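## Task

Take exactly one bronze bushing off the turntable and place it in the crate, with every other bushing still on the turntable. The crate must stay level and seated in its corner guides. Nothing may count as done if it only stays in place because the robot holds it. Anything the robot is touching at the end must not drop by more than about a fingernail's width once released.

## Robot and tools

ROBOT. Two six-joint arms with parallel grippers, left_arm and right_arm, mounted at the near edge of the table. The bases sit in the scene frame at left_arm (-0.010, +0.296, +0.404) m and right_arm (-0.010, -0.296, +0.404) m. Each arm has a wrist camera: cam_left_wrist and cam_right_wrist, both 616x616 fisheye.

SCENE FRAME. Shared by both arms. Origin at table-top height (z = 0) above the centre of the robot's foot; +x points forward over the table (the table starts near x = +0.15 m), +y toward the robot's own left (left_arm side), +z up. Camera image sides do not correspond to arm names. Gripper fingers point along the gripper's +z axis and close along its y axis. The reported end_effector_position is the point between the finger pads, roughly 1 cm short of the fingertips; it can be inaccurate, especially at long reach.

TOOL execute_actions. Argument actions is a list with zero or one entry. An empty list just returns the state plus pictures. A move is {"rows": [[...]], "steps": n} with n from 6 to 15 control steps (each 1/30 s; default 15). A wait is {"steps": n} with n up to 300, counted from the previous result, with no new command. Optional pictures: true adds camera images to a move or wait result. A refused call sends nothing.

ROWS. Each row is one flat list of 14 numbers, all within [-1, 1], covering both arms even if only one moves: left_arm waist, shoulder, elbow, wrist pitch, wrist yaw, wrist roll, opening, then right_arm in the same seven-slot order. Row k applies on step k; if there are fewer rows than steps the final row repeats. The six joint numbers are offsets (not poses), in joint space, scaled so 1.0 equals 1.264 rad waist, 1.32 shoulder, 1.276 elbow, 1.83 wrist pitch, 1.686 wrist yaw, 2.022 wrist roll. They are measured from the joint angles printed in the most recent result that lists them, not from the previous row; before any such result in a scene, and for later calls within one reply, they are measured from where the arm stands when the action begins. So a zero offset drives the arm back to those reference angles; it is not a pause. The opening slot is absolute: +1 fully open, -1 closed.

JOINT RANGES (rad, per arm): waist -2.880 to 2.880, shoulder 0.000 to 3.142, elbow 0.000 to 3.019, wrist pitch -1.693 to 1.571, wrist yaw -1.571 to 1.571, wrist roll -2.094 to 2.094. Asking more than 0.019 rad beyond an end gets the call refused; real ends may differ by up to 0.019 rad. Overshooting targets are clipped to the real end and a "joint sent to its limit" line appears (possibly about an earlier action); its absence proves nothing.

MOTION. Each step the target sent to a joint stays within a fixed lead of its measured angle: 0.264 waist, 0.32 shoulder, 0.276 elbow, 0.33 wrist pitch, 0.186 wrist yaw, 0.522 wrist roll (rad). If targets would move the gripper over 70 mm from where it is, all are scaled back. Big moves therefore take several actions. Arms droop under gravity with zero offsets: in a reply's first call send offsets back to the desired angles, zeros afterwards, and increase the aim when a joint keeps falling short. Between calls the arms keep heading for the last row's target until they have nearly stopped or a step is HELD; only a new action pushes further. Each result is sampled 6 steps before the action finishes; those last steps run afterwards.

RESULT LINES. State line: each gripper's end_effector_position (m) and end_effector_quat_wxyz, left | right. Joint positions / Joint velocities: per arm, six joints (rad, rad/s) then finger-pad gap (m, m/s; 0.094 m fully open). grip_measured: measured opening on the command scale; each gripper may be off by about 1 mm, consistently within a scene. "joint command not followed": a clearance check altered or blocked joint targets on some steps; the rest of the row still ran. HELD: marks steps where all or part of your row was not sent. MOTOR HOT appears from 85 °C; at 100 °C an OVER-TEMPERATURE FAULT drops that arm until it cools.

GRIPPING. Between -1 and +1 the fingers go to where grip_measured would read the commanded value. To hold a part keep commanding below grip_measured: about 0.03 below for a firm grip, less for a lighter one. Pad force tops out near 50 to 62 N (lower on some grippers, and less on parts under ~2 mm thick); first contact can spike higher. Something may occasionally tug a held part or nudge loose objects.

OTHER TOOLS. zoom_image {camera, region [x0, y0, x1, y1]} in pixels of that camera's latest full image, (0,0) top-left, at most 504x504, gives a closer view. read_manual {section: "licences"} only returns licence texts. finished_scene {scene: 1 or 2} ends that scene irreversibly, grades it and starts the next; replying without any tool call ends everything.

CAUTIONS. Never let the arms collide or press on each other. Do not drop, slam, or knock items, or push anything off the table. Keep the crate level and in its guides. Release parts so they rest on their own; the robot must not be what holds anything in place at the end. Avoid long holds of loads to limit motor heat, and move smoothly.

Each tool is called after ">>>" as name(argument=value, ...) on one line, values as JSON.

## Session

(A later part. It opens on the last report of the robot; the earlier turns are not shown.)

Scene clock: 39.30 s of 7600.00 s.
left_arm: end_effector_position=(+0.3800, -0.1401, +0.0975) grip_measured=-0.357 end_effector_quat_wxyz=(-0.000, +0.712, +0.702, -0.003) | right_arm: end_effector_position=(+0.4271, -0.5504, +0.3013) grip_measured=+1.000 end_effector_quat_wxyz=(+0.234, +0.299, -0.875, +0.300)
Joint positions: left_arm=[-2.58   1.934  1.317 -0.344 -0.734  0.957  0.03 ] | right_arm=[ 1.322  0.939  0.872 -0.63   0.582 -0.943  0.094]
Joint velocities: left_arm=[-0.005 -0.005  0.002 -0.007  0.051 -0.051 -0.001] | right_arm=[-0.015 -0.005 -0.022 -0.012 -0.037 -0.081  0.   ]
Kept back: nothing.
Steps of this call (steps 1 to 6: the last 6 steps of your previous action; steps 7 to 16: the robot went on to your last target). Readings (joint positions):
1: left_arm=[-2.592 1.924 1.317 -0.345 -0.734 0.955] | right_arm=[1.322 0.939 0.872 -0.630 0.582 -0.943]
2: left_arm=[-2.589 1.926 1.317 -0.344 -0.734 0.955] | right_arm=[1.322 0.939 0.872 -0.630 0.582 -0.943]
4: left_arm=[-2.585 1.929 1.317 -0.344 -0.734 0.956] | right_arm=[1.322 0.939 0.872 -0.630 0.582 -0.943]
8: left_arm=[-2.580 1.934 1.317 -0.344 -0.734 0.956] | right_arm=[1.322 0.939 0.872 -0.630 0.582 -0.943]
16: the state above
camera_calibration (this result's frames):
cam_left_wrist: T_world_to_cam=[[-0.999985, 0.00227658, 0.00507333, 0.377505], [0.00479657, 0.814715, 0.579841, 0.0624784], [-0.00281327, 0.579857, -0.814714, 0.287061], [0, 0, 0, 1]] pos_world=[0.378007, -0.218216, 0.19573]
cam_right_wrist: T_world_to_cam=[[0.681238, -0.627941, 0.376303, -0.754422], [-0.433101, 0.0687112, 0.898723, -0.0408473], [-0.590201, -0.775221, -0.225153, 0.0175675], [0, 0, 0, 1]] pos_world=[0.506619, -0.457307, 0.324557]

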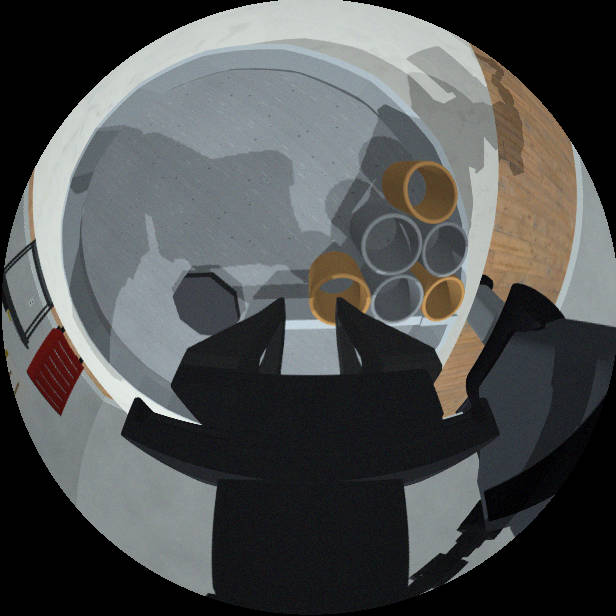

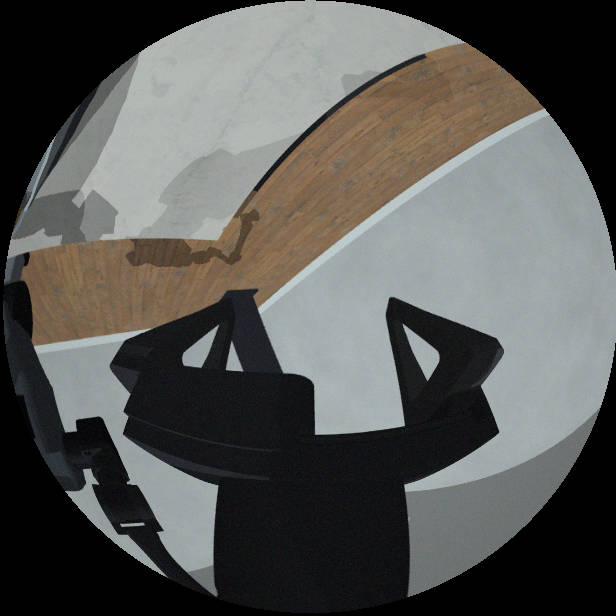

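>>> execute_actions(actions=[{"rows":[[0.018,0.014,0.015,0.008,0.004,0.003,-0.36,0,0,0,0,0,0,1],[0.02,0.017,0.017,0.01,0.005,0.004,-0.36,0,0,0,0,0,0,1],[0.022,0.021,0.018,0.012,0.006,0.005,-0.36,0,0,0,0,0,0,1],[0.025,0.024,0.02,0.015,0.007,0.006,-0.36,0,0,0,0,0,0,1],[0.027,0.028,0.022,0.017,0.008,0.007,-0.36,0,0,0,0,0,0,1],[0.029,0.031,0.023,0.019,0.008,0.008,-0.36,0,0,0,0,0,0,1],[0.031,0.035,0.025,0.021,0.009,0.009,-0.36,0,0,0,0,0,0,1],[0.034,0.038,0.027,0.024,0.01,0.01,-0.36,0,0,0,0,0,0,1],[0.036,0.042,0.028,0.026,0.01,0.011,-0.36,0,0,0,0,0,0,1],[0.038,0.045,0.03,0.028,0.011,0.012,-0.36,0,0,0,0,0,0,1],[0.04,0.048,0.031,0.03,0.011,0.012,-0.36,0,0,0,0,0,0,1]],"steps":15}])

>>> execute_actions(actions=[{"steps":18}], pictures=true)

>>> zoom_image(camera="cam_left_wrist", region=[240,200,480,360])

Scene clock: 40.03 s of 7600.00 s.
left_arm: end_effector_position=(+0.3846, -0.1454, +0.0921) grip_measured=-0.357 end_effector_quat_wxyz=(+0.008, +0.706, +0.708, -0.007) | right_arm: end_effector_position=(+0.4271, -0.5504, +0.3013) grip_measured=+1.000 end_effector_quat_wxyz=(+0.234, +0.299, -0.875, +0.300)
Joint positions: left_arm=[-2.574  1.946  1.329 -0.319 -0.72   0.962  0.03 ] | right_arm=[ 1.322  0.939  0.872 -0.63   0.582 -0.943  0.094]
Joint velocities: left_arm=[ 0.063  0.103  0.125  0.139  0.037  0.022 -0.001] | right_arm=[-0.015  0.005  0.002 -0.002 -0.007  0.081  0.   ]
Steps of this call (steps 1 to 13: the robot went on to your last target; steps 14 to 22: the first 9 steps of this action). Readings (joint positions):
14: left_arm=[-2.580 1.934 1.317 -0.344 -0.732 0.957] | right_arm=[1.322 0.939 0.872 -0.630 0.582 -0.943]
15: left_arm=[-2.580 1.934 1.317 -0.343 -0.730 0.957] | right_arm=[1.322 0.939 0.872 -0.630 0.582 -0.943]
17: left_arm=[-2.580 1.934 1.317 -0.339 -0.726 0.957] | right_arm=[1.322 0.939 0.872 -0.630 0.582 -0.943]
21: left_arm=[-2.576 1.942 1.325 -0.324 -0.721 0.960] | right_arm=[1.322 0.939 0.872 -0.630 0.582 -0.943]
22: the state above

Scene clock: 40.63 s of 7600.00 s.
left_arm: end_effector_position=(+0.3827, -0.1399, +0.0749) grip_measured=-0.357 end_effector_quat_wxyz=(+0.001, +0.705, +0.710, -0.003) | right_arm: end_effector_position=(+0.4271, -0.5504, +0.3013) grip_measured=+1.000 end_effector_quat_wxyz=(+0.234, +0.299, -0.875, +0.300)
Joint positions: left_arm=[-2.552  1.973  1.339 -0.304 -0.718  0.969  0.03 ] | right_arm=[ 1.322  0.939  0.872 -0.63   0.582 -0.943  0.094]
Joint velocities: left_arm=[-0.015  0.005 -0.007  0.002 -0.007 -0.022 -0.001] | right_arm=[-0.024 -0.015 -0.002  0.002  0.081 -0.051  0.   ]
Kept back: nothing.
Steps of this call (steps 1 to 6: the last 6 steps of your previous action; steps 7 to 18: the robot went on to your last target). Readings (joint positions):
1: left_arm=[-2.571 1.950 1.333 -0.315 -0.719 0.963] | right_arm=[1.322 0.939 0.872 -0.630 0.582 -0.943]
2: left_arm=[-2.568 1.954 1.336 -0.310 -0.719 0.964] | right_arm=[1.322 0.939 0.872 -0.630 0.582 -0.943]
4: left_arm=[-2.562 1.962 1.339 -0.305 -0.718 0.966] | right_arm=[1.322 0.939 0.872 -0.630 0.582 -0.943]
8: left_arm=[-2.553 1.971 1.339 -0.304 -0.718 0.968] | right_arm=[1.322 0.939 0.872 -0.630 0.582 -0.943]
18: the state above
camera_calibration (this result's frames):
cam_left_wrist: T_world_to_cam=[[-0.99983, -0.018263, 0.00270507, 0.377561], [-0.013326, 0.815294, 0.578894, 0.0824479], [-0.0127778, 0.578759, -0.815398, 0.27224], [0, 0, 0, 1]] pos_world=[0.382074, -0.217885, 0.173234]
cam_right_wrist: T_world_to_cam=[[0.681238, -0.627941, 0.376303, -0.754422], [-0.433101, 0.0687112, 0.898723, -0.0408473], [-0.590201, -0.775221, -0.225153, 0.0175675], [0, 0, 0, 1]] pos_world=[0.506619, -0.457307, 0.324557]

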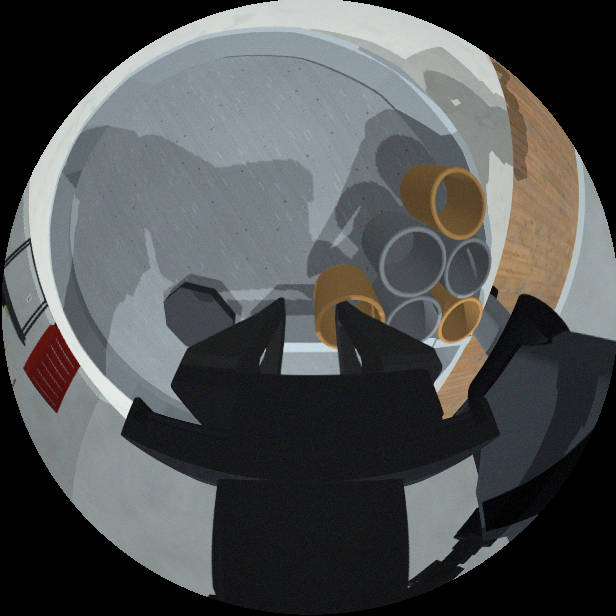

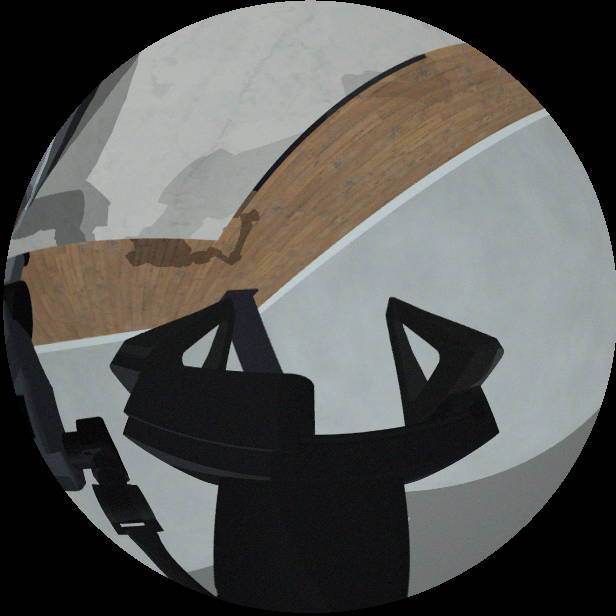

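Region (240, 200, 480, 360) of cam_left_wrist's 616x616 image, scaled by 2.100, with more detail than that image has.

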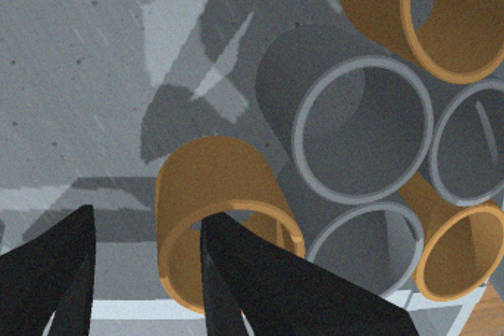

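>>> execute_actions(actions=[{"rows":[[0,0.016,0,0,0,0,-0.36,0,0,0,0,0,0,1],[0,0.021,0,0,0,0,-0.36,0,0,0,0,0,0,1],[0,0.025,0,0,0,0,-0.36,0,0,0,0,0,0,1]],"steps":10}])

>>> execute_actions(actions=[{"steps":10}], pictures=false)

>>> execute_actions(actions=[{"rows":[[0,0,0,0,0,0,-0.45,0,0,0,0,0,0,1],[0,0,0,0,0,0,-0.55,0,0,0,0,0,0,1],[0,0,0,0,0,0,-0.65,0,0,0,0,0,0,1],[0,0,0,0,0,0,-0.72,0,0,0,0,0,0,1],[0,0,0,0,0,0,-0.78,0,0,0,0,0,0,1],[0,0,0,0,0,0,-0.83,0,0,0,0,0,0,1],[0,0,0,0,0,0,-0.87,0,0,0,0,0,0,1]],"steps":15}])

>>> execute_actions(actions=[{"steps":12}], pictures=true)

>>> zoom_image(camera="cam_left_wrist", region=[240,200,480,360])

Scene clock: 43.53 s of 7600.00 s.
left_arm: end_effector_position=(+0.3827, -0.1399, +0.0749) grip_measured=-0.357 end_effector_quat_wxyz=(+0.001, +0.705, +0.710, -0.003) | right_arm: end_effector_position=(+0.4271, -0.5504, +0.3013) grip_measured=+1.000 end_effector_quat_wxyz=(+0.234, +0.299, -0.875, +0.300)
Joint positions: left_arm=[-2.552  1.973  1.339 -0.304 -0.718  0.969  0.03 ] | right_arm=[ 1.322  0.939  0.872 -0.63   0.582 -0.943  0.094]
Joint velocities: left_arm=[-0.015  0.005  0.007  0.017  0.007 -0.037  0.   ] | right_arm=[-0.005 -0.015  0.002 -0.017  0.007  0.007  0.   ]
Steps of this call (steps 1 to 15: the robot went on to your last target; steps 16 to 83: nothing new was sent; steps 84 to 87: the first 4 steps of this action). Readings (joint positions):
84: left_arm=[-2.552 1.973 1.339 -0.304 -0.718 0.969] | right_arm=[1.322 0.939 0.872 -0.630 0.582 -0.943]
85: left_arm=[-2.552 1.973 1.339 -0.304 -0.718 0.969] | right_arm=[1.322 0.939 0.872 -0.630 0.582 -0.943]
87: the state above

Scene clock: 43.87 s of 7600.00 s.
left_arm: end_effector_position=(+0.3817, -0.1399, +0.0742) grip_measured=-0.357 end_effector_quat_wxyz=(+0.000, +0.705, +0.709, -0.003) | right_arm: end_effector_position=(+0.4271, -0.5504, +0.3013) grip_measured=+1.000 end_effector_quat_wxyz=(+0.234, +0.299, -0.875, +0.300)
Joint positions: left_arm=[-2.552  1.975  1.339 -0.304 -0.718  0.969  0.03 ] | right_arm=[ 1.322  0.939  0.872 -0.63   0.582 -0.943  0.094]
Joint velocities: left_arm=[-0.005  0.005 -0.002 -0.002 -0.037  0.007 -0.001] | right_arm=[ 0.015 -0.015  0.007  0.017 -0.022  0.022  0.   ]
Kept back: nothing.
Steps of this call (steps 1 to 6: the last 6 steps of your previous action; steps 7 to 10: the robot went on to your last target). Readings (joint positions):
1: left_arm=[-2.552 1.973 1.339 -0.304 -0.718 0.969] | right_arm=[1.322 0.939 0.872 -0.630 0.582 -0.943]
2: left_arm=[-2.552 1.973 1.339 -0.304 -0.718 0.969] | right_arm=[1.322 0.939 0.872 -0.630 0.582 -0.943]
4: left_arm=[-2.552 1.974 1.339 -0.304 -0.718 0.969] | right_arm=[1.322 0.939 0.872 -0.630 0.582 -0.943]
8: left_arm=[-2.552 1.975 1.339 -0.304 -0.718 0.969] | right_arm=[1.322 0.939 0.872 -0.630 0.582 -0.943]
10: the state above

Scene clock: 44.17 s of 7600.00 s.
left_arm: end_effector_position=(+0.3820, -0.1402, +0.0748) grip_measured=-0.838 end_effector_quat_wxyz=(+0.001, +0.705, +0.709, -0.003) | right_arm: end_effector_position=(+0.4271, -0.5504, +0.3013) grip_measured=+1.000 end_effector_quat_wxyz=(+0.234, +0.299, -0.875, +0.300)
Joint positions: left_arm=[-2.553  1.974  1.339 -0.304 -0.719  0.969  0.008] | right_arm=[ 1.322  0.939  0.872 -0.63   0.582 -0.943  0.094]
Joint velocities: left_arm=[-0.015 -0.005  0.012 -0.007 -0.022  0.051 -0.002] | right_arm=[-0.015 -0.005 -0.002  0.012 -0.066  0.007  0.   ]
Steps of this call (steps 1 to 9: the first 9 steps of this action). Readings (joint positions):
1: left_arm=[-2.552 1.975 1.339 -0.304 -0.718 0.969] | right_arm=[1.322 0.939 0.872 -0.630 0.582 -0.943]
2: left_arm=[-2.552 1.975 1.339 -0.304 -0.718 0.969] | right_arm=[1.322 0.939 0.872 -0.630 0.582 -0.943]
4: left_arm=[-2.552 1.975 1.339 -0.304 -0.718 0.969] | right_arm=[1.322 0.939 0.872 -0.630 0.582 -0.943]
8: left_arm=[-2.553 1.974 1.339 -0.304 -0.719 0.969] | right_arm=[1.322 0.939 0.872 -0.630 0.582 -0.943]
9: the state above

Scene clock: 44.57 s of 7600.00 s.
left_arm: end_effector_position=(+0.3820, -0.1402, +0.0748) grip_measured=-0.838 end_effector_quat_wxyz=(+0.001, +0.705, +0.709, -0.003) | right_arm: end_effector_position=(+0.4271, -0.5504, +0.3013) grip_measured=+1.000 end_effector_quat_wxyz=(+0.234, +0.299, -0.875, +0.300)
Joint positions: left_arm=[-2.553  1.974  1.339 -0.304 -0.719  0.969  0.008] | right_arm=[ 1.322  0.939  0.872 -0.63   0.582 -0.943  0.094]
Joint velocities: left_arm=[-0.024 -0.015 -0.012 -0.017  0.022 -0.051  0.001] | right_arm=[-0.015 -0.005  0.002 -0.022  0.051 -0.037  0.   ]
Kept back: nothing.
Steps of this call (steps 1 to 6: the last 6 steps of your previous action; steps 7 to 12: the robot went on to your last target). Readings (joint positions):
1: left_arm=[-2.553 1.974 1.339 -0.304 -0.719 0.969] | right_arm=[1.322 0.939 0.872 -0.630 0.582 -0.943]
2: left_arm=[-2.553 1.974 1.339 -0.304 -0.719 0.969] | right_arm=[1.322 0.939 0.872 -0.630 0.582 -0.943]
4: left_arm=[-2.553 1.974 1.339 -0.304 -0.719 0.969] | right_arm=[1.322 0.939 0.872 -0.630 0.582 -0.943]
8: left_arm=[-2.553 1.974 1.339 -0.304 -0.719 0.969] | right_arm=[1.322 0.939 0.872 -0.630 0.582 -0.943]
12: the state above
camera_calibration (this result's frames):
cam_left_wrist: T_world_to_cam=[[-0.99985, -0.0170448, 0.00311268, 0.376954], [-0.0120942, 0.815197, 0.579058, 0.0822874], [-0.0124074, 0.578934, -0.81528, 0.272213], [0, 0, 0, 1]] pos_world=[0.38127, -0.218249, 0.173108]
cam_right_wrist: T_world_to_cam=[[0.681238, -0.627941, 0.376303, -0.754422], [-0.433101, 0.0687112, 0.898723, -0.0408473], [-0.590201, -0.775221, -0.225153, 0.0175675], [0, 0, 0, 1]] pos_world=[0.506619, -0.457307, 0.324557]

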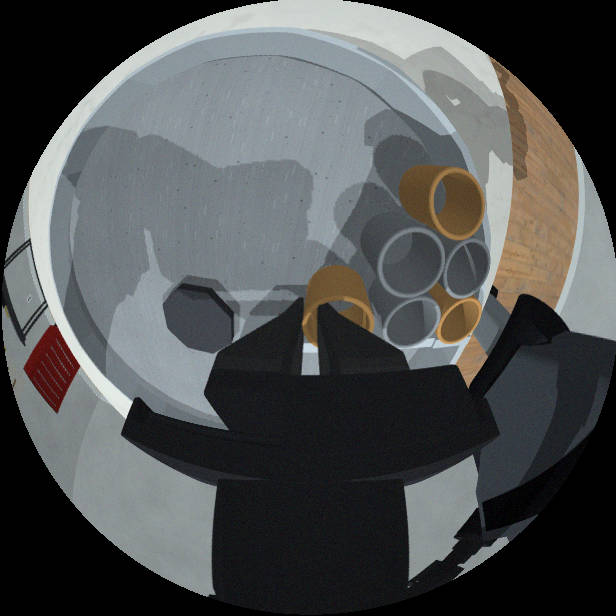

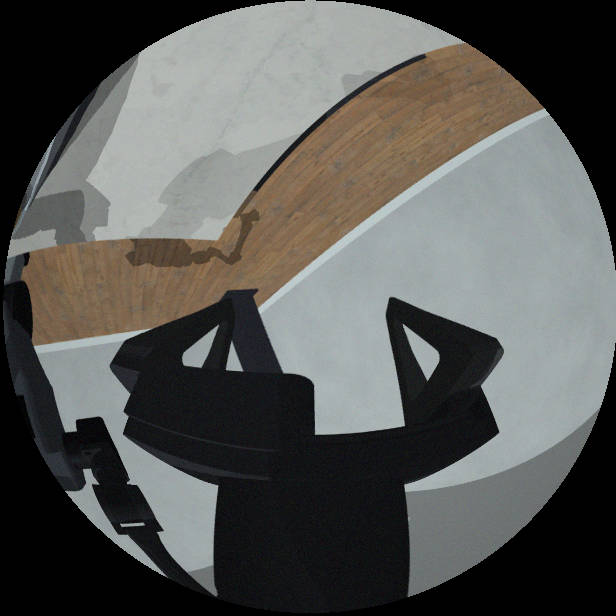

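Region (240, 200, 480, 360) of cam_left_wrist's 616x616 image, scaled by 2.100, with more detail than that image has.

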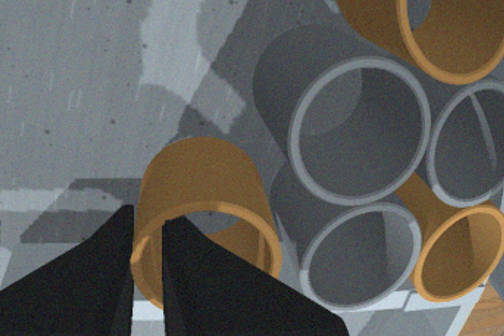

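>>> execute_actions(actions=[{"rows":[[0,-0.016,0,-0.004,0,0,-0.88,0,0,0,0,0,0,1],[-0.004,-0.022,0,-0.008,0,0,-0.88,0,0,0,0,0,0,1],[-0.008,-0.028,-0.002,-0.013,-0.002,0,-0.88,0,0,0,0,0,0,1],[-0.012,-0.034,-0.004,-0.018,-0.004,0,-0.88,0,0,0,0,0,0,1],[-0.016,-0.04,-0.006,-0.023,-0.006,0,-0.88,0,0,0,0,0,0,1],[-0.02,-0.046,-0.008,-0.028,-0.008,0,-0.88,0,0,0,0,0,0,1],[-0.024,-0.052,-0.01,-0.033,-0.01,0,-0.88,0,0,0,0,0,0,1],[-0.028,-0.058,-0.012,-0.038,-0.012,0,-0.88,0,0,0,0,0,0,1],[-0.032,-0.064,-0.014,-0.043,-0.014,0,-0.88,0,0,0,0,0,0,1],[-0.036,-0.07,-0.016,-0.048,-0.016,0,-0.88,0,0,0,0,0,0,1],[-0.04,-0.076,-0.018,-0.052,-0.018,0,-0.88,0,0,0,0,0,0,1]],"steps":15}])

>>> execute_actions(actions=[{"steps":18}], pictures=true)

Scene clock: 45.43 s of 7600.00 s.
left_arm: end_effector_position=(+0.3921, -0.1404, +0.0966) grip_measured=-0.838 end_effector_quat_wxyz=(+0.003, +0.710, +0.704, -0.001) | right_arm: end_effector_position=(+0.4271, -0.5504, +0.3013) grip_measured=+1.000 end_effector_quat_wxyz=(+0.234, +0.299, -0.875, +0.300)
Joint positions: left_arm=[-2.571  1.932  1.336 -0.348 -0.732  0.969  0.008] | right_arm=[ 1.322  0.939  0.872 -0.63   0.582 -0.943  0.094]
Joint velocities: left_arm=[-0.171 -0.317 -0.056 -0.266 -0.081 -0.007 -0.001] | right_arm=[ 0.005 -0.005  0.002 -0.002 -0.022 -0.051  0.   ]
Steps of this call (steps 1 to 15: the robot went on to your last target; steps 16 to 17: nothing new was sent; steps 18 to 26: the first 9 steps of this action). Readings (joint positions):
18: left_arm=[-2.553 1.973 1.339 -0.304 -0.719 0.969] | right_arm=[1.322 0.939 0.872 -0.630 0.582 -0.943]
19: left_arm=[-2.553 1.972 1.339 -0.304 -0.719 0.969] | right_arm=[1.322 0.939 0.872 -0.630 0.582 -0.943]
21: left_arm=[-2.553 1.967 1.339 -0.310 -0.719 0.969] | right_arm=[1.322 0.939 0.872 -0.630 0.582 -0.943]
25: left_arm=[-2.566 1.942 1.338 -0.339 -0.728 0.969] | right_arm=[1.322 0.939 0.872 -0.630 0.582 -0.943]
26: the state above

Scene clock: 46.03 s of 7600.00 s.
left_arm: end_effector_position=(+0.4074, -0.1427, +0.1301) grip_measured=-0.838 end_effector_quat_wxyz=(+0.017, +0.713, +0.701, +0.000) | right_arm: end_effector_position=(+0.4271, -0.5504, +0.3013) grip_measured=+1.000 end_effector_quat_wxyz=(+0.234, +0.299, -0.875, +0.300)
Joint positions: left_arm=[-2.601  1.868  1.325 -0.385 -0.747  0.969  0.008] | right_arm=[ 1.322  0.939  0.872 -0.63   0.582 -0.943  0.094]
Joint velocities: left_arm=[-0.015 -0.015 -0.022 -0.002 -0.022 -0.022  0.001] | right_arm=[-0.005 -0.005 -0.002 -0.007 -0.022 -0.066  0.   ]
Kept back: nothing.
Steps of this call (steps 1 to 6: the last 6 steps of your previous action; steps 7 to 18: the robot went on to your last target). Readings (joint positions):
1: left_arm=[-2.577 1.921 1.333 -0.357 -0.736 0.969] | right_arm=[1.322 0.939 0.872 -0.630 0.582 -0.943]
2: left_arm=[-2.583 1.910 1.331 -0.366 -0.742 0.969] | right_arm=[1.322 0.939 0.872 -0.630 0.582 -0.943]
4: left_arm=[-2.593 1.889 1.327 -0.379 -0.746 0.969] | right_arm=[1.322 0.939 0.872 -0.630 0.582 -0.943]
8: left_arm=[-2.601 1.869 1.326 -0.382 -0.746 0.969] | right_arm=[1.322 0.939 0.872 -0.630 0.582 -0.943]
18: the state above
camera_calibration (this result's frames):
cam_left_wrist: T_world_to_cam=[[-0.999693, 0.00438419, -0.0243744, 0.408744], [-0.0101031, 0.826387, 0.563012, 0.0554136], [0.0226111, 0.563085, -0.826089, 0.303958], [0, 0, 0, 1]] pos_world=[0.402306, -0.21874, 0.229861]
cam_right_wrist: T_world_to_cam=[[0.681238, -0.627941, 0.376303, -0.754422], [-0.433101, 0.0687112, 0.898723, -0.0408473], [-0.590201, -0.775221, -0.225153, 0.0175675], [0, 0, 0, 1]] pos_world=[0.506619, -0.457307, 0.324557]

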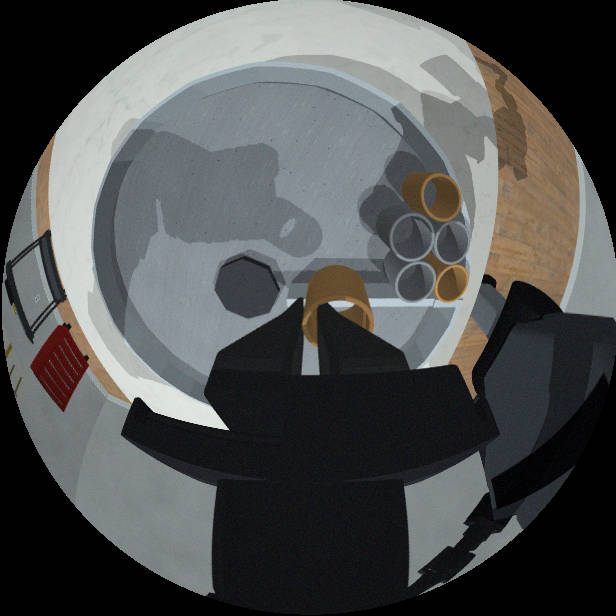

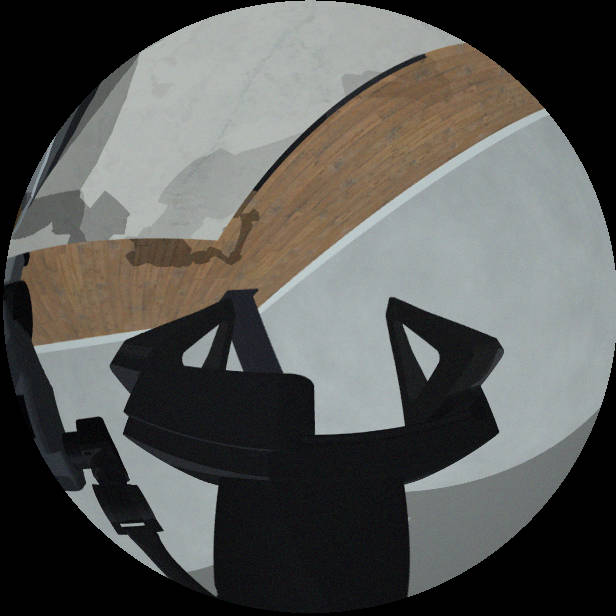

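>>> execute_actions(actions=[{"rows":[[0,-0.05,-0.01,0,0,0,-0.88,0,0,0,0,0,0,1],[0.01,-0.1,-0.03,0,0.01,0.02,-0.88,0,0,0,0,0,0,1],[0.04,-0.155,-0.06,0,0.03,0.04,-0.88,0,0,0,0,0,0,1],[0.08,-0.21,-0.1,0,0.05,0.06,-0.88,0,0,0,0,0,0,1],[0.12,-0.265,-0.14,0.005,0.07,0.085,-0.88,0,0,0,0,0,0,1],[0.165,-0.32,-0.185,0.01,0.09,0.11,-0.88,0,0,0,0,0,0,1],[0.21,-0.37,-0.23,0.013,0.11,0.135,-0.88,0,0,0,0,0,0,1],[0.255,-0.42,-0.275,0.017,0.13,0.16,-0.88,0,0,0,0,0,0,1],[0.3,-0.47,-0.32,0.02,0.15,0.185,-0.88,0,0,0,0,0,0,1],[0.345,-0.515,-0.36,0.024,0.17,0.21,-0.88,0,0,0,0,0,0,1],[0.39,-0.555,-0.4,0.027,0.19,0.23,-0.88,0,0,0,0,0,0,1],[0.435,-0.59,-0.44,0.03,0.21,0.25,-0.88,0,0,0,0,0,0,1],[0.475,-0.625,-0.48,0.033,0.23,0.27,-0.88,0,0,0,0,0,0,1],[0.515,-0.655,-0.515,0.036,0.25,0.285,-0.88,0,0,0,0,0,0,1],[0.548,-0.675,-0.544,0.038,0.269,0.297,-0.88,0,0,0,0,0,0,1]],"steps":15}])

>>> execute_actions(actions=[{"steps":35}], pictures=true)

Scene clock: 47.27 s of 7600.00 s.
left_arm: end_effector_position=(+0.4312, -0.0760, +0.1742) grip_measured=-0.838 end_effector_quat_wxyz=(+0.042, +0.716, +0.695, -0.053) | right_arm: end_effector_position=(+0.4271, -0.5504, +0.3013) grip_measured=+1.000 end_effector_quat_wxyz=(+0.234, +0.299, -0.875, +0.300)
Joint positions: left_arm=[-2.532  1.62   1.147 -0.382 -0.589  1.068  0.008] | right_arm=[ 1.322  0.939  0.872 -0.63   0.582 -0.943  0.094]
Joint velocities: left_arm=[ 0.689 -1.265 -0.823  0.095  0.652  0.564 -0.001] | right_arm=[-0.005 -0.005  0.027 -0.022  0.022 -0.066  0.   ]
Steps of this call (steps 1 to 15: the robot went on to your last target; steps 16 to 28: nothing new was sent; steps 29 to 37: the first 9 steps of this action). Readings (joint positions):
29: left_arm=[-2.601 1.865 1.323 -0.385 -0.747 0.969] | right_arm=[1.322 0.939 0.872 -0.630 0.582 -0.943]
30: left_arm=[-2.601 1.855 1.316 -0.385 -0.738 0.974] | right_arm=[1.322 0.939 0.872 -0.630 0.582 -0.943]
32: left_arm=[-2.597 1.809 1.277 -0.385 -0.700 0.993] | right_arm=[1.322 0.939 0.872 -0.630 0.582 -0.943]
36: left_arm=[-2.553 1.662 1.176 -0.384 -0.614 1.049] | right_arm=[1.322 0.939 0.872 -0.630 0.582 -0.943]
37: the state above

Scene clock: 48.43 s of 7600.00 s.
left_arm: end_effector_position=(+0.4127, +0.2675, +0.2110) grip_measured=-0.838 end_effector_quat_wxyz=(-0.002, +0.723, +0.690, +0.019) | right_arm: end_effector_position=(+0.4271, -0.5504, +0.3013) grip_measured=+1.000 end_effector_quat_wxyz=(+0.234, +0.299, -0.875, +0.300)
Joint positions: left_arm=[-1.903  0.957  0.635 -0.33  -0.295  1.557  0.008] | right_arm=[ 1.322  0.939  0.872 -0.63   0.582 -0.943  0.094]
Joint velocities: left_arm=[-0.005 -0.015 -0.012 -0.012 -0.095  0.051 -0.   ] | right_arm=[-0.015 -0.005 -0.022 -0.002  0.037 -0.037  0.   ]
Kept back: nothing.
Steps of this call (steps 1 to 6: the last 6 steps of your previous action; steps 7 to 35: the robot went on to your last target). Readings (joint positions):
1: left_arm=[-2.507 1.575 1.115 -0.378 -0.560 1.091] | right_arm=[1.322 0.939 0.872 -0.630 0.582 -0.943]
2: left_arm=[-2.478 1.529 1.080 -0.375 -0.531 1.115] | right_arm=[1.322 0.939 0.872 -0.630 0.582 -0.943]
4: left_arm=[-2.411 1.434 1.006 -0.368 -0.467 1.170] | right_arm=[1.322 0.939 0.872 -0.630 0.582 -0.943]
8: left_arm=[-2.248 1.229 0.845 -0.352 -0.354 1.284] | right_arm=[1.322 0.939 0.872 -0.630 0.582 -0.943]
35: the state above
camera_calibration (this result's frames):
cam_left_wrist: T_world_to_cam=[[-0.999096, 0.0352703, -0.0237266, 0.405547], [0.0135946, 0.793968, 0.607807, -0.339588], [0.0402757, 0.606935, -0.79373, 0.113859], [0, 0, 0, 1]] pos_world=[0.405212, 0.186214, 0.3064]
cam_right_wrist: T_world_to_cam=[[0.681238, -0.627941, 0.376303, -0.754422], [-0.433101, 0.0687112, 0.898723, -0.0408473], [-0.590201, -0.775221, -0.225153, 0.0175675], [0, 0, 0, 1]] pos_world=[0.506619, -0.457307, 0.324557]

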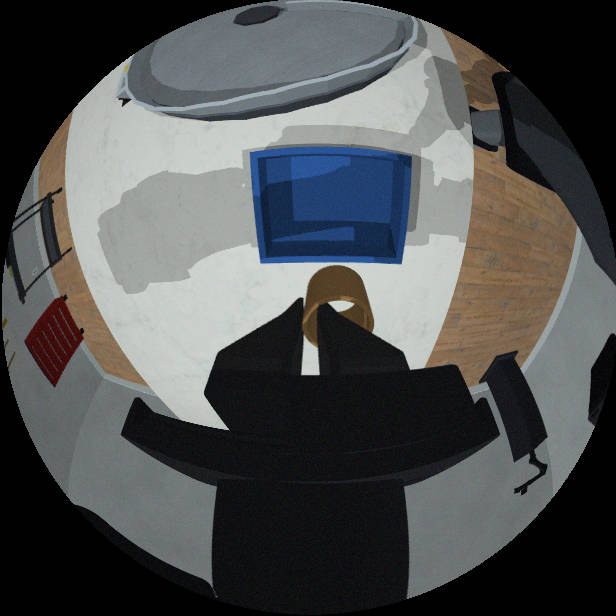

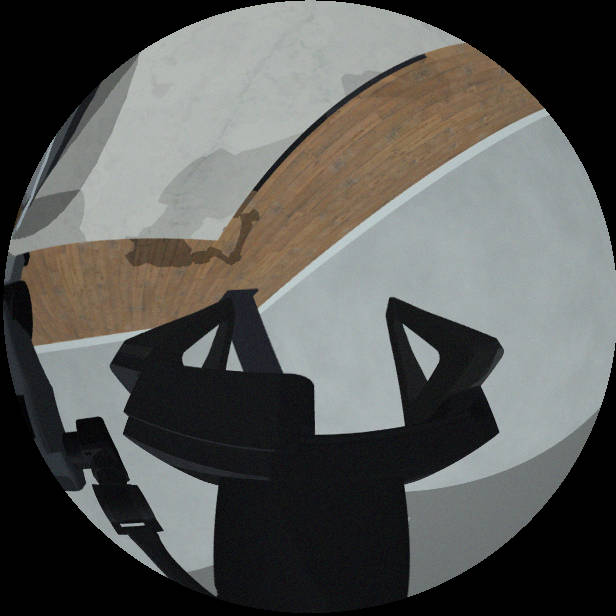

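>>> execute_actions(actions=[{"rows":[[0.01,0.035,0.015,0.017,0.004,0,-0.88,0,0,0,0,0,0,1],[0.015,0.07,0.022,0.034,0.008,0,-0.88,0,0,0,0,0,0,1],[0.02,0.105,0.028,0.052,0.012,0,-0.88,0,0,0,0,0,0,1],[0.023,0.14,0.034,0.07,0.016,0,-0.88,0,0,0,0,0,0,1],[0.026,0.17,0.04,0.088,0.02,0,-0.88,0,0,0,0,0,0,1],[0.028,0.2,0.046,0.105,0.023,0,-0.88,0,0,0,0,0,0,1],[0.03,0.225,0.052,0.122,0.026,0,-0.88,0,0,0,0,0,0,1],[0.032,0.25,0.058,0.138,0.029,0,-0.88,0,0,0,0,0,0,1],[0.033,0.275,0.063,0.153,0.032,0,-0.88,0,0,0,0,0,0,1],[0.034,0.295,0.067,0.166,0.034,0,-0.88,0,0,0,0,0,0,1],[0.035,0.312,0.069,0.176,0.036,0,-0.88,0,0,0,0,0,0,1],[0.036,0.325,0.071,0.182,0.036,0,-0.88,0,0,0,0,0,0,1]],"steps":15}])

>>> execute_actions(actions=[{"steps":20}], pictures=true)

Scene clock: 49.60 s of 7600.00 s.
left_arm: end_effector_position=(+0.4199, +0.2508, +0.1307) grip_measured=-0.838 end_effector_quat_wxyz=(+0.005, +0.718, +0.696, +0.008) | right_arm: end_effector_position=(+0.4271, -0.5504, +0.3013) grip_measured=+1.000 end_effector_quat_wxyz=(+0.234, +0.299, -0.875, +0.300)
Joint positions: left_arm=[-1.876  1.237  0.7   -0.116 -0.248  1.558  0.008] | right_arm=[ 1.322  0.939  0.872 -0.63   0.582 -0.943  0.094]
Joint velocities: left_arm=[ 0.103  1.314  0.295  0.857  0.139 -0.081  0.   ] | right_arm=[-0.005  0.005 -0.012 -0.007 -0.007 -0.037  0.   ]
Steps of this call (steps 1 to 15: the robot went on to your last target; steps 16 to 26: nothing new was sent; steps 27 to 35: the first 9 steps of this action). Readings (joint positions):
27: left_arm=[-1.903 0.959 0.635 -0.327 -0.293 1.558] | right_arm=[1.322 0.939 0.872 -0.630 0.582 -0.943]
28: left_arm=[-1.902 0.966 0.635 -0.316 -0.288 1.558] | right_arm=[1.322 0.939 0.872 -0.630 0.582 -0.943]
30: left_arm=[-1.897 1.011 0.643 -0.271 -0.276 1.558] | right_arm=[1.322 0.939 0.872 -0.630 0.582 -0.943]
34: left_arm=[-1.880 1.191 0.689 -0.146 -0.253 1.558] | right_arm=[1.322 0.939 0.872 -0.630 0.582 -0.943]
35: the state above

Scene clock: 50.27 s of 7600.00 s.
left_arm: end_effector_position=(+0.3998, +0.2417, +0.0831) grip_measured=-0.838 end_effector_quat_wxyz=(-0.006, +0.720, +0.694, -0.005) | right_arm: end_effector_position=(+0.4271, -0.5504, +0.3013) grip_measured=+1.000 end_effector_quat_wxyz=(+0.234, +0.299, -0.875, +0.300)
Joint positions: left_arm=[-1.869  1.397  0.72  -0.011 -0.237  1.558  0.008] | right_arm=[ 1.322  0.939  0.872 -0.63   0.582 -0.943  0.094]
Joint velocities: left_arm=[-0.005 -0.015  0.002  0.007 -0.051 -0.037  0.   ] | right_arm=[-0.005 -0.005 -0.002  0.002 -0.007  0.022  0.   ]
Kept back: nothing.
Steps of this call (steps 1 to 6: the last 6 steps of your previous action; steps 7 to 20: the robot went on to your last target). Readings (joint positions):
1: left_arm=[-1.874 1.279 0.708 -0.088 -0.244 1.558] | right_arm=[1.322 0.939 0.872 -0.630 0.582 -0.943]
2: left_arm=[-1.872 1.317 0.714 -0.064 -0.240 1.558] | right_arm=[1.322 0.939 0.872 -0.630 0.582 -0.943]
4: left_arm=[-1.870 1.371 0.718 -0.030 -0.237 1.558] | right_arm=[1.322 0.939 0.872 -0.630 0.582 -0.943]
8: left_arm=[-1.869 1.398 0.718 -0.022 -0.237 1.558] | right_arm=[1.322 0.939 0.872 -0.630 0.582 -0.943]
20: the state above
camera_calibration (this result's frames):
cam_left_wrist: T_world_to_cam=[[-0.999573, 0.0242949, 0.0162509, 0.390072], [0.0292124, 0.81162, 0.583455, -0.249622], [0.000985414, 0.58368, -0.811983, 0.0513131], [0, 0, 0, 1]] pos_world=[0.397147, 0.163171, 0.18097]
cam_right_wrist: T_world_to_cam=[[0.681238, -0.627941, 0.376303, -0.754422], [-0.433101, 0.0687112, 0.898723, -0.0408473], [-0.590201, -0.775221, -0.225153, 0.0175675], [0, 0, 0, 1]] pos_world=[0.506619, -0.457307, 0.324557]

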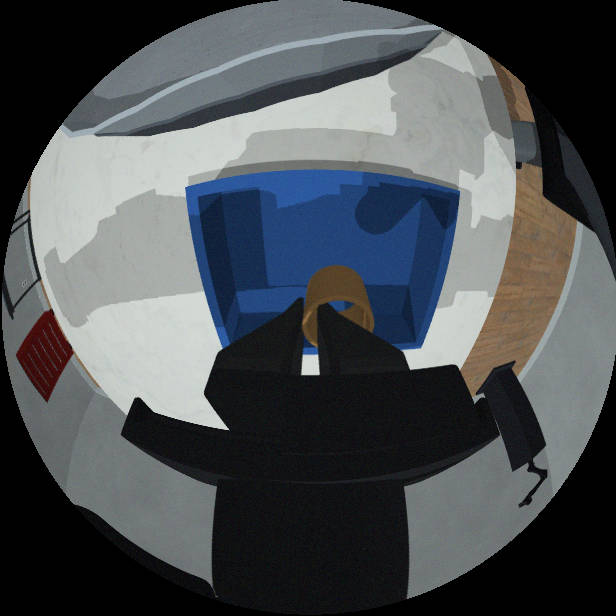

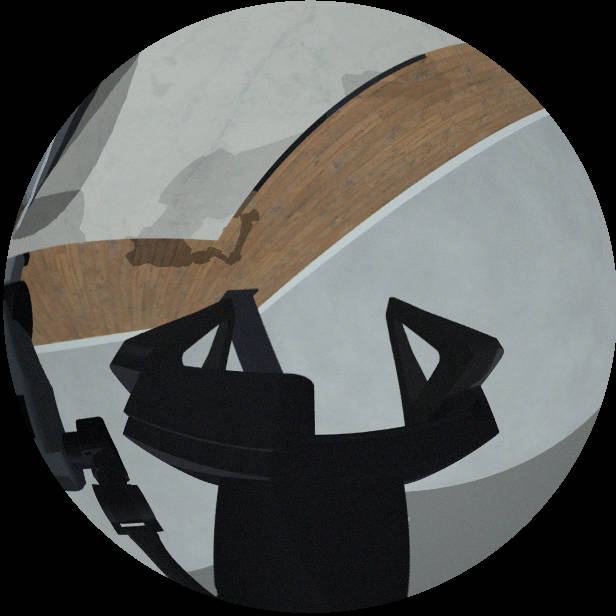

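>>> execute_actions(actions=[{"rows":[[0.01,0.018,0.012,0.008,0.003,0,-0.88,0,0,0,0,0,0,1],[0.012,0.028,0.017,0.013,0.004,0,-0.88,0,0,0,0,0,0,1],[0.014,0.038,0.021,0.018,0.005,0,-0.88,0,0,0,0,0,0,1],[0.016,0.048,0.025,0.023,0.006,0,-0.88,0,0,0,0,0,0,1],[0.018,0.058,0.029,0.028,0.007,0,-0.88,0,0,0,0,0,0,1],[0.02,0.068,0.033,0.033,0.008,0,-0.88,0,0,0,0,0,0,1],[0.021,0.077,0.037,0.037,0.009,0,-0.88,0,0,0,0,0,0,1],[0.022,0.086,0.041,0.041,0.01,0,-0.88,0,0,0,0,0,0,1],[0.023,0.094,0.044,0.045,0.011,0,-0.88,0,0,0,0,0,0,1],[0.024,0.101,0.047,0.048,0.012,0,-0.88,0,0,0,0,0,0,1],[0.025,0.107,0.05,0.051,0.013,0,-0.88,0,0,0,0,0,0,1],[0.026,0.112,0.052,0.053,0.014,0,-0.88,0,0,0,0,0,0,1],[0.027,0.116,0.054,0.055,0.015,0,-0.88,0,0,0,0,0,0,1],[0.028,0.119,0.055,0.056,0.015,0,-0.88,0,0,0,0,0,0,1]],"steps":15}])

>>> execute_actions(actions=[{"steps":18}], pictures=true)

>>> zoom_image(camera="cam_left_wrist", region=[240,200,440,360])

Scene clock: 51.27 s of 7600.00 s.
left_arm: end_effector_position=(+0.4123, +0.2398, +0.0600) grip_measured=-0.838 end_effector_quat_wxyz=(+0.005, +0.715, +0.699, +0.002) | right_arm: end_effector_position=(+0.4271, -0.5504, +0.3013) grip_measured=+1.000 end_effector_quat_wxyz=(+0.234, +0.299, -0.875, +0.300)
Joint positions: left_arm=[-1.857  1.47   0.766  0.044 -0.222  1.558  0.008] | right_arm=[ 1.322  0.939  0.872 -0.63   0.582 -0.943  0.094]
Joint velocities: left_arm=[ 0.063  0.415  0.173  0.237  0.007 -0.066  0.001] | right_arm=[ 0.005  0.005 -0.007  0.012 -0.007  0.007  0.   ]
Steps of this call (steps 1 to 15: the robot went on to your last target; steps 16 to 21: nothing new was sent; steps 22 to 30: the first 9 steps of this action). Readings (joint positions):
22: left_arm=[-1.869 1.397 0.721 -0.011 -0.236 1.558] | right_arm=[1.322 0.939 0.872 -0.630 0.582 -0.943]
23: left_arm=[-1.869 1.398 0.722 -0.010 -0.234 1.558] | right_arm=[1.322 0.939 0.872 -0.630 0.582 -0.943]
25: left_arm=[-1.868 1.407 0.729 0.001 -0.230 1.558] | right_arm=[1.322 0.939 0.872 -0.630 0.582 -0.943]
29: left_arm=[-1.859 1.456 0.759 0.036 -0.224 1.558] | right_arm=[1.322 0.939 0.872 -0.630 0.582 -0.943]
30: the state above

Scene clock: 51.87 s of 7600.00 s.
left_arm: end_effector_position=(+0.4009, +0.2397, +0.0385) grip_measured=-0.838 end_effector_quat_wxyz=(-0.003, +0.714, +0.700, -0.006) | right_arm: end_effector_position=(+0.4271, -0.5504, +0.3013) grip_measured=+1.000 end_effector_quat_wxyz=(+0.234, +0.299, -0.875, +0.300)
Joint positions: left_arm=[-1.846  1.538  0.782  0.076 -0.214  1.558  0.008] | right_arm=[ 1.322  0.939  0.872 -0.63   0.582 -0.943  0.094]
Joint velocities: left_arm=[-0.005 -0.005  0.002 -0.002 -0.095 -0.081 -0.001] | right_arm=[-0.015 -0.005 -0.012 -0.012 -0.007 -0.051  0.   ]
Kept back: nothing.
Steps of this call (steps 1 to 6: the last 6 steps of your previous action; steps 7 to 18: the robot went on to your last target). Readings (joint positions):
1: left_arm=[-1.855 1.484 0.772 0.052 -0.220 1.558] | right_arm=[1.322 0.939 0.872 -0.630 0.582 -0.943]
2: left_arm=[-1.853 1.497 0.776 0.059 -0.219 1.558] | right_arm=[1.322 0.939 0.872 -0.630 0.582 -0.943]
4: left_arm=[-1.850 1.518 0.781 0.068 -0.215 1.558] | right_arm=[1.322 0.939 0.872 -0.630 0.582 -0.943]
8: left_arm=[-1.846 1.538 0.782 0.074 -0.214 1.558] | right_arm=[1.322 0.939 0.872 -0.630 0.582 -0.943]
18: the state above
camera_calibration (this result's frames):
cam_left_wrist: T_world_to_cam=[[-0.999884, 0.0085781, 0.0125724, 0.395929], [0.0142766, 0.814913, 0.579407, -0.216717], [-0.00527523, 0.57952, -0.814941, 0.0198914], [0, 0, 0, 1]] pos_world=[0.399082, 0.161682, 0.1368]
cam_right_wrist: T_world_to_cam=[[0.681238, -0.627941, 0.376303, -0.754422], [-0.433101, 0.0687112, 0.898723, -0.0408473], [-0.590201, -0.775221, -0.225153, 0.0175675], [0, 0, 0, 1]] pos_world=[0.506619, -0.457307, 0.324557]

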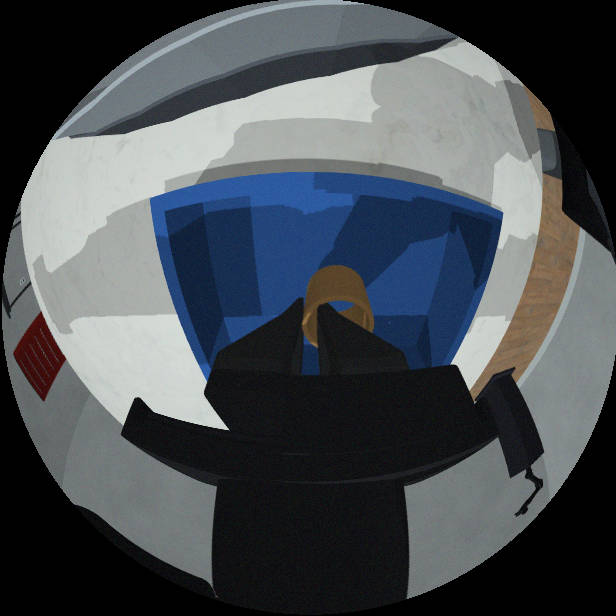

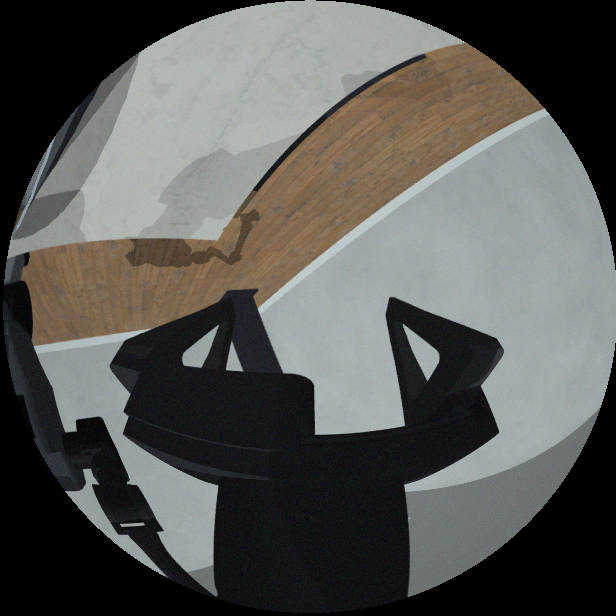

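Region (240, 200, 440, 360) of cam_left_wrist's 616x616 image, scaled by 2.520, with more detail than that image has; it fills the top 403 rows of this view, and the rest is white.

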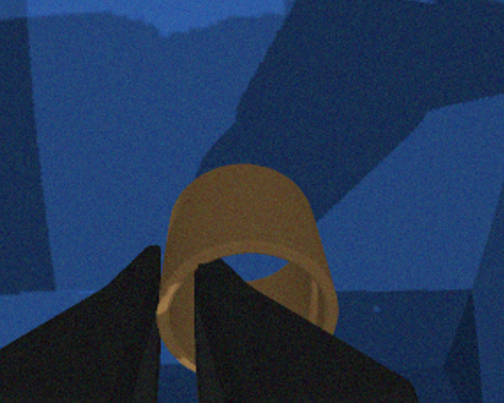

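>>> execute_actions(actions=[{"rows":[[0,0.016,0.008,0.004,0,0,-0.88,0,0,0,0,0,0,1],[0,0.02,0.01,0.006,0,0,-0.88,0,0,0,0,0,0,1],[0,0.024,0.012,0.008,0,0,-0.88,0,0,0,0,0,0,1],[0,0.027,0.012,0.01,0,0,-0.88,0,0,0,0,0,0,1],[0,0.03,0.012,0.011,0,0,-0.88,0,0,0,0,0,0,1]],"steps":12}])

>>> execute_actions(actions=[{"steps":14}], pictures=true)

>>> zoom_image(camera="cam_left_wrist", region=[240,200,440,360])

Scene clock: 52.40 s of 7600.00 s.
left_arm: end_effector_position=(+0.4038, +0.2391, +0.0363) grip_measured=-0.838 end_effector_quat_wxyz=(-0.001, +0.714, +0.700, -0.004) | right_arm: end_effector_position=(+0.4271, -0.5504, +0.3013) grip_measured=+1.000 end_effector_quat_wxyz=(+0.234, +0.299, -0.875, +0.300)
Joint positions: left_arm=[-1.846  1.545  0.789  0.081 -0.214  1.558  0.008] | right_arm=[ 1.322  0.939  0.872 -0.63   0.582 -0.943  0.094]
Joint velocities: left_arm=[ 0.015  0.083  0.056  0.037 -0.037 -0.007  0.001] | right_arm=[ 0.015 -0.015 -0.007  0.007 -0.037  0.022  0.   ]
Steps of this call (steps 1 to 10: the robot went on to your last target; steps 11 to 16: the first 6 steps of this action). Readings (joint positions):
11: left_arm=[-1.846 1.538 0.782 0.076 -0.214 1.558] | right_arm=[1.322 0.939 0.872 -0.630 0.582 -0.943]
12: left_arm=[-1.846 1.538 0.782 0.076 -0.214 1.558] | right_arm=[1.322 0.939 0.872 -0.630 0.582 -0.943]
14: left_arm=[-1.846 1.541 0.786 0.077 -0.214 1.558] | right_arm=[1.322 0.939 0.872 -0.630 0.582 -0.943]
16: the state above

Scene clock: 52.87 s of 7600.00 s.
left_arm: end_effector_position=(+0.4021, +0.2386, +0.0338) grip_measured=-0.838 end_effector_quat_wxyz=(-0.002, +0.714, +0.700, -0.005) | right_arm: end_effector_position=(+0.4271, -0.5504, +0.3013) grip_measured=+1.000 end_effector_quat_wxyz=(+0.234, +0.299, -0.875, +0.300)
Joint positions: left_arm=[-1.846  1.553  0.792  0.083 -0.214  1.558  0.008] | right_arm=[ 1.322  0.939  0.872 -0.63   0.582 -0.943  0.094]
Joint velocities: left_arm=[-0.005 -0.015 -0.017  0.007 -0.022  0.022  0.001] | right_arm=[-0.015  0.005 -0.022 -0.012 -0.051 -0.022  0.   ]
Kept back: nothing.
Steps of this call (steps 1 to 6: the last 6 steps of your previous action; steps 7 to 14: the robot went on to your last target). Readings (joint positions):
1: left_arm=[-1.846 1.547 0.791 0.082 -0.214 1.558] | right_arm=[1.322 0.939 0.872 -0.630 0.582 -0.943]
2: left_arm=[-1.846 1.549 0.792 0.083 -0.214 1.558] | right_arm=[1.322 0.939 0.872 -0.630 0.582 -0.943]
4: left_arm=[-1.846 1.552 0.792 0.083 -0.214 1.558] | right_arm=[1.322 0.939 0.872 -0.630 0.582 -0.943]
8: left_arm=[-1.846 1.553 0.792 0.083 -0.214 1.558] | right_arm=[1.322 0.939 0.872 -0.630 0.582 -0.943]
14: the state above
camera_calibration (this result's frames):
cam_left_wrist: T_world_to_cam=[[-0.999905, 0.00824775, 0.0110833, 0.397404], [0.0131443, 0.814943, 0.579391, -0.212682], [-0.00425358, 0.579482, -0.814974, 0.0162952], [0, 0, 0, 1]] pos_world=[0.400231, 0.160603, 0.132102]
cam_right_wrist: T_world_to_cam=[[0.681238, -0.627941, 0.376303, -0.754422], [-0.433101, 0.0687112, 0.898723, -0.0408473], [-0.590201, -0.775221, -0.225153, 0.0175675], [0, 0, 0, 1]] pos_world=[0.506619, -0.457307, 0.324557]

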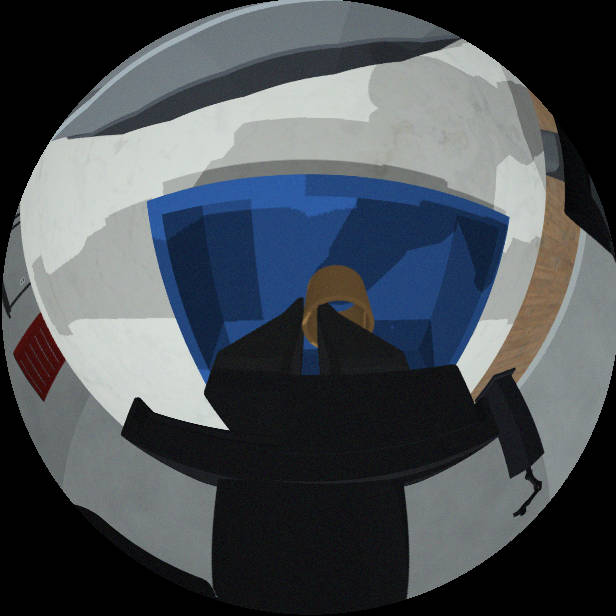

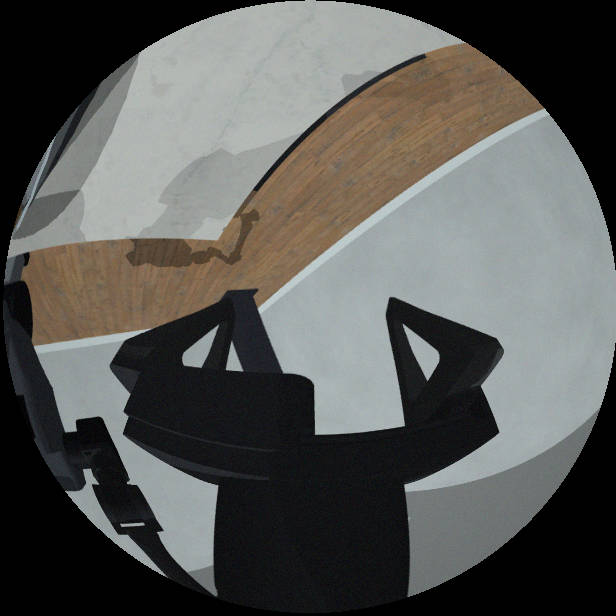

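Region (240, 200, 440, 360) of cam_left_wrist's 616x616 image, scaled by 2.520, with more detail than that image has; it fills the top 403 rows of this view, and the rest is white.

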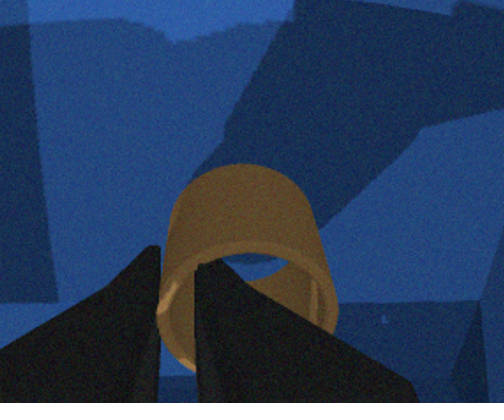

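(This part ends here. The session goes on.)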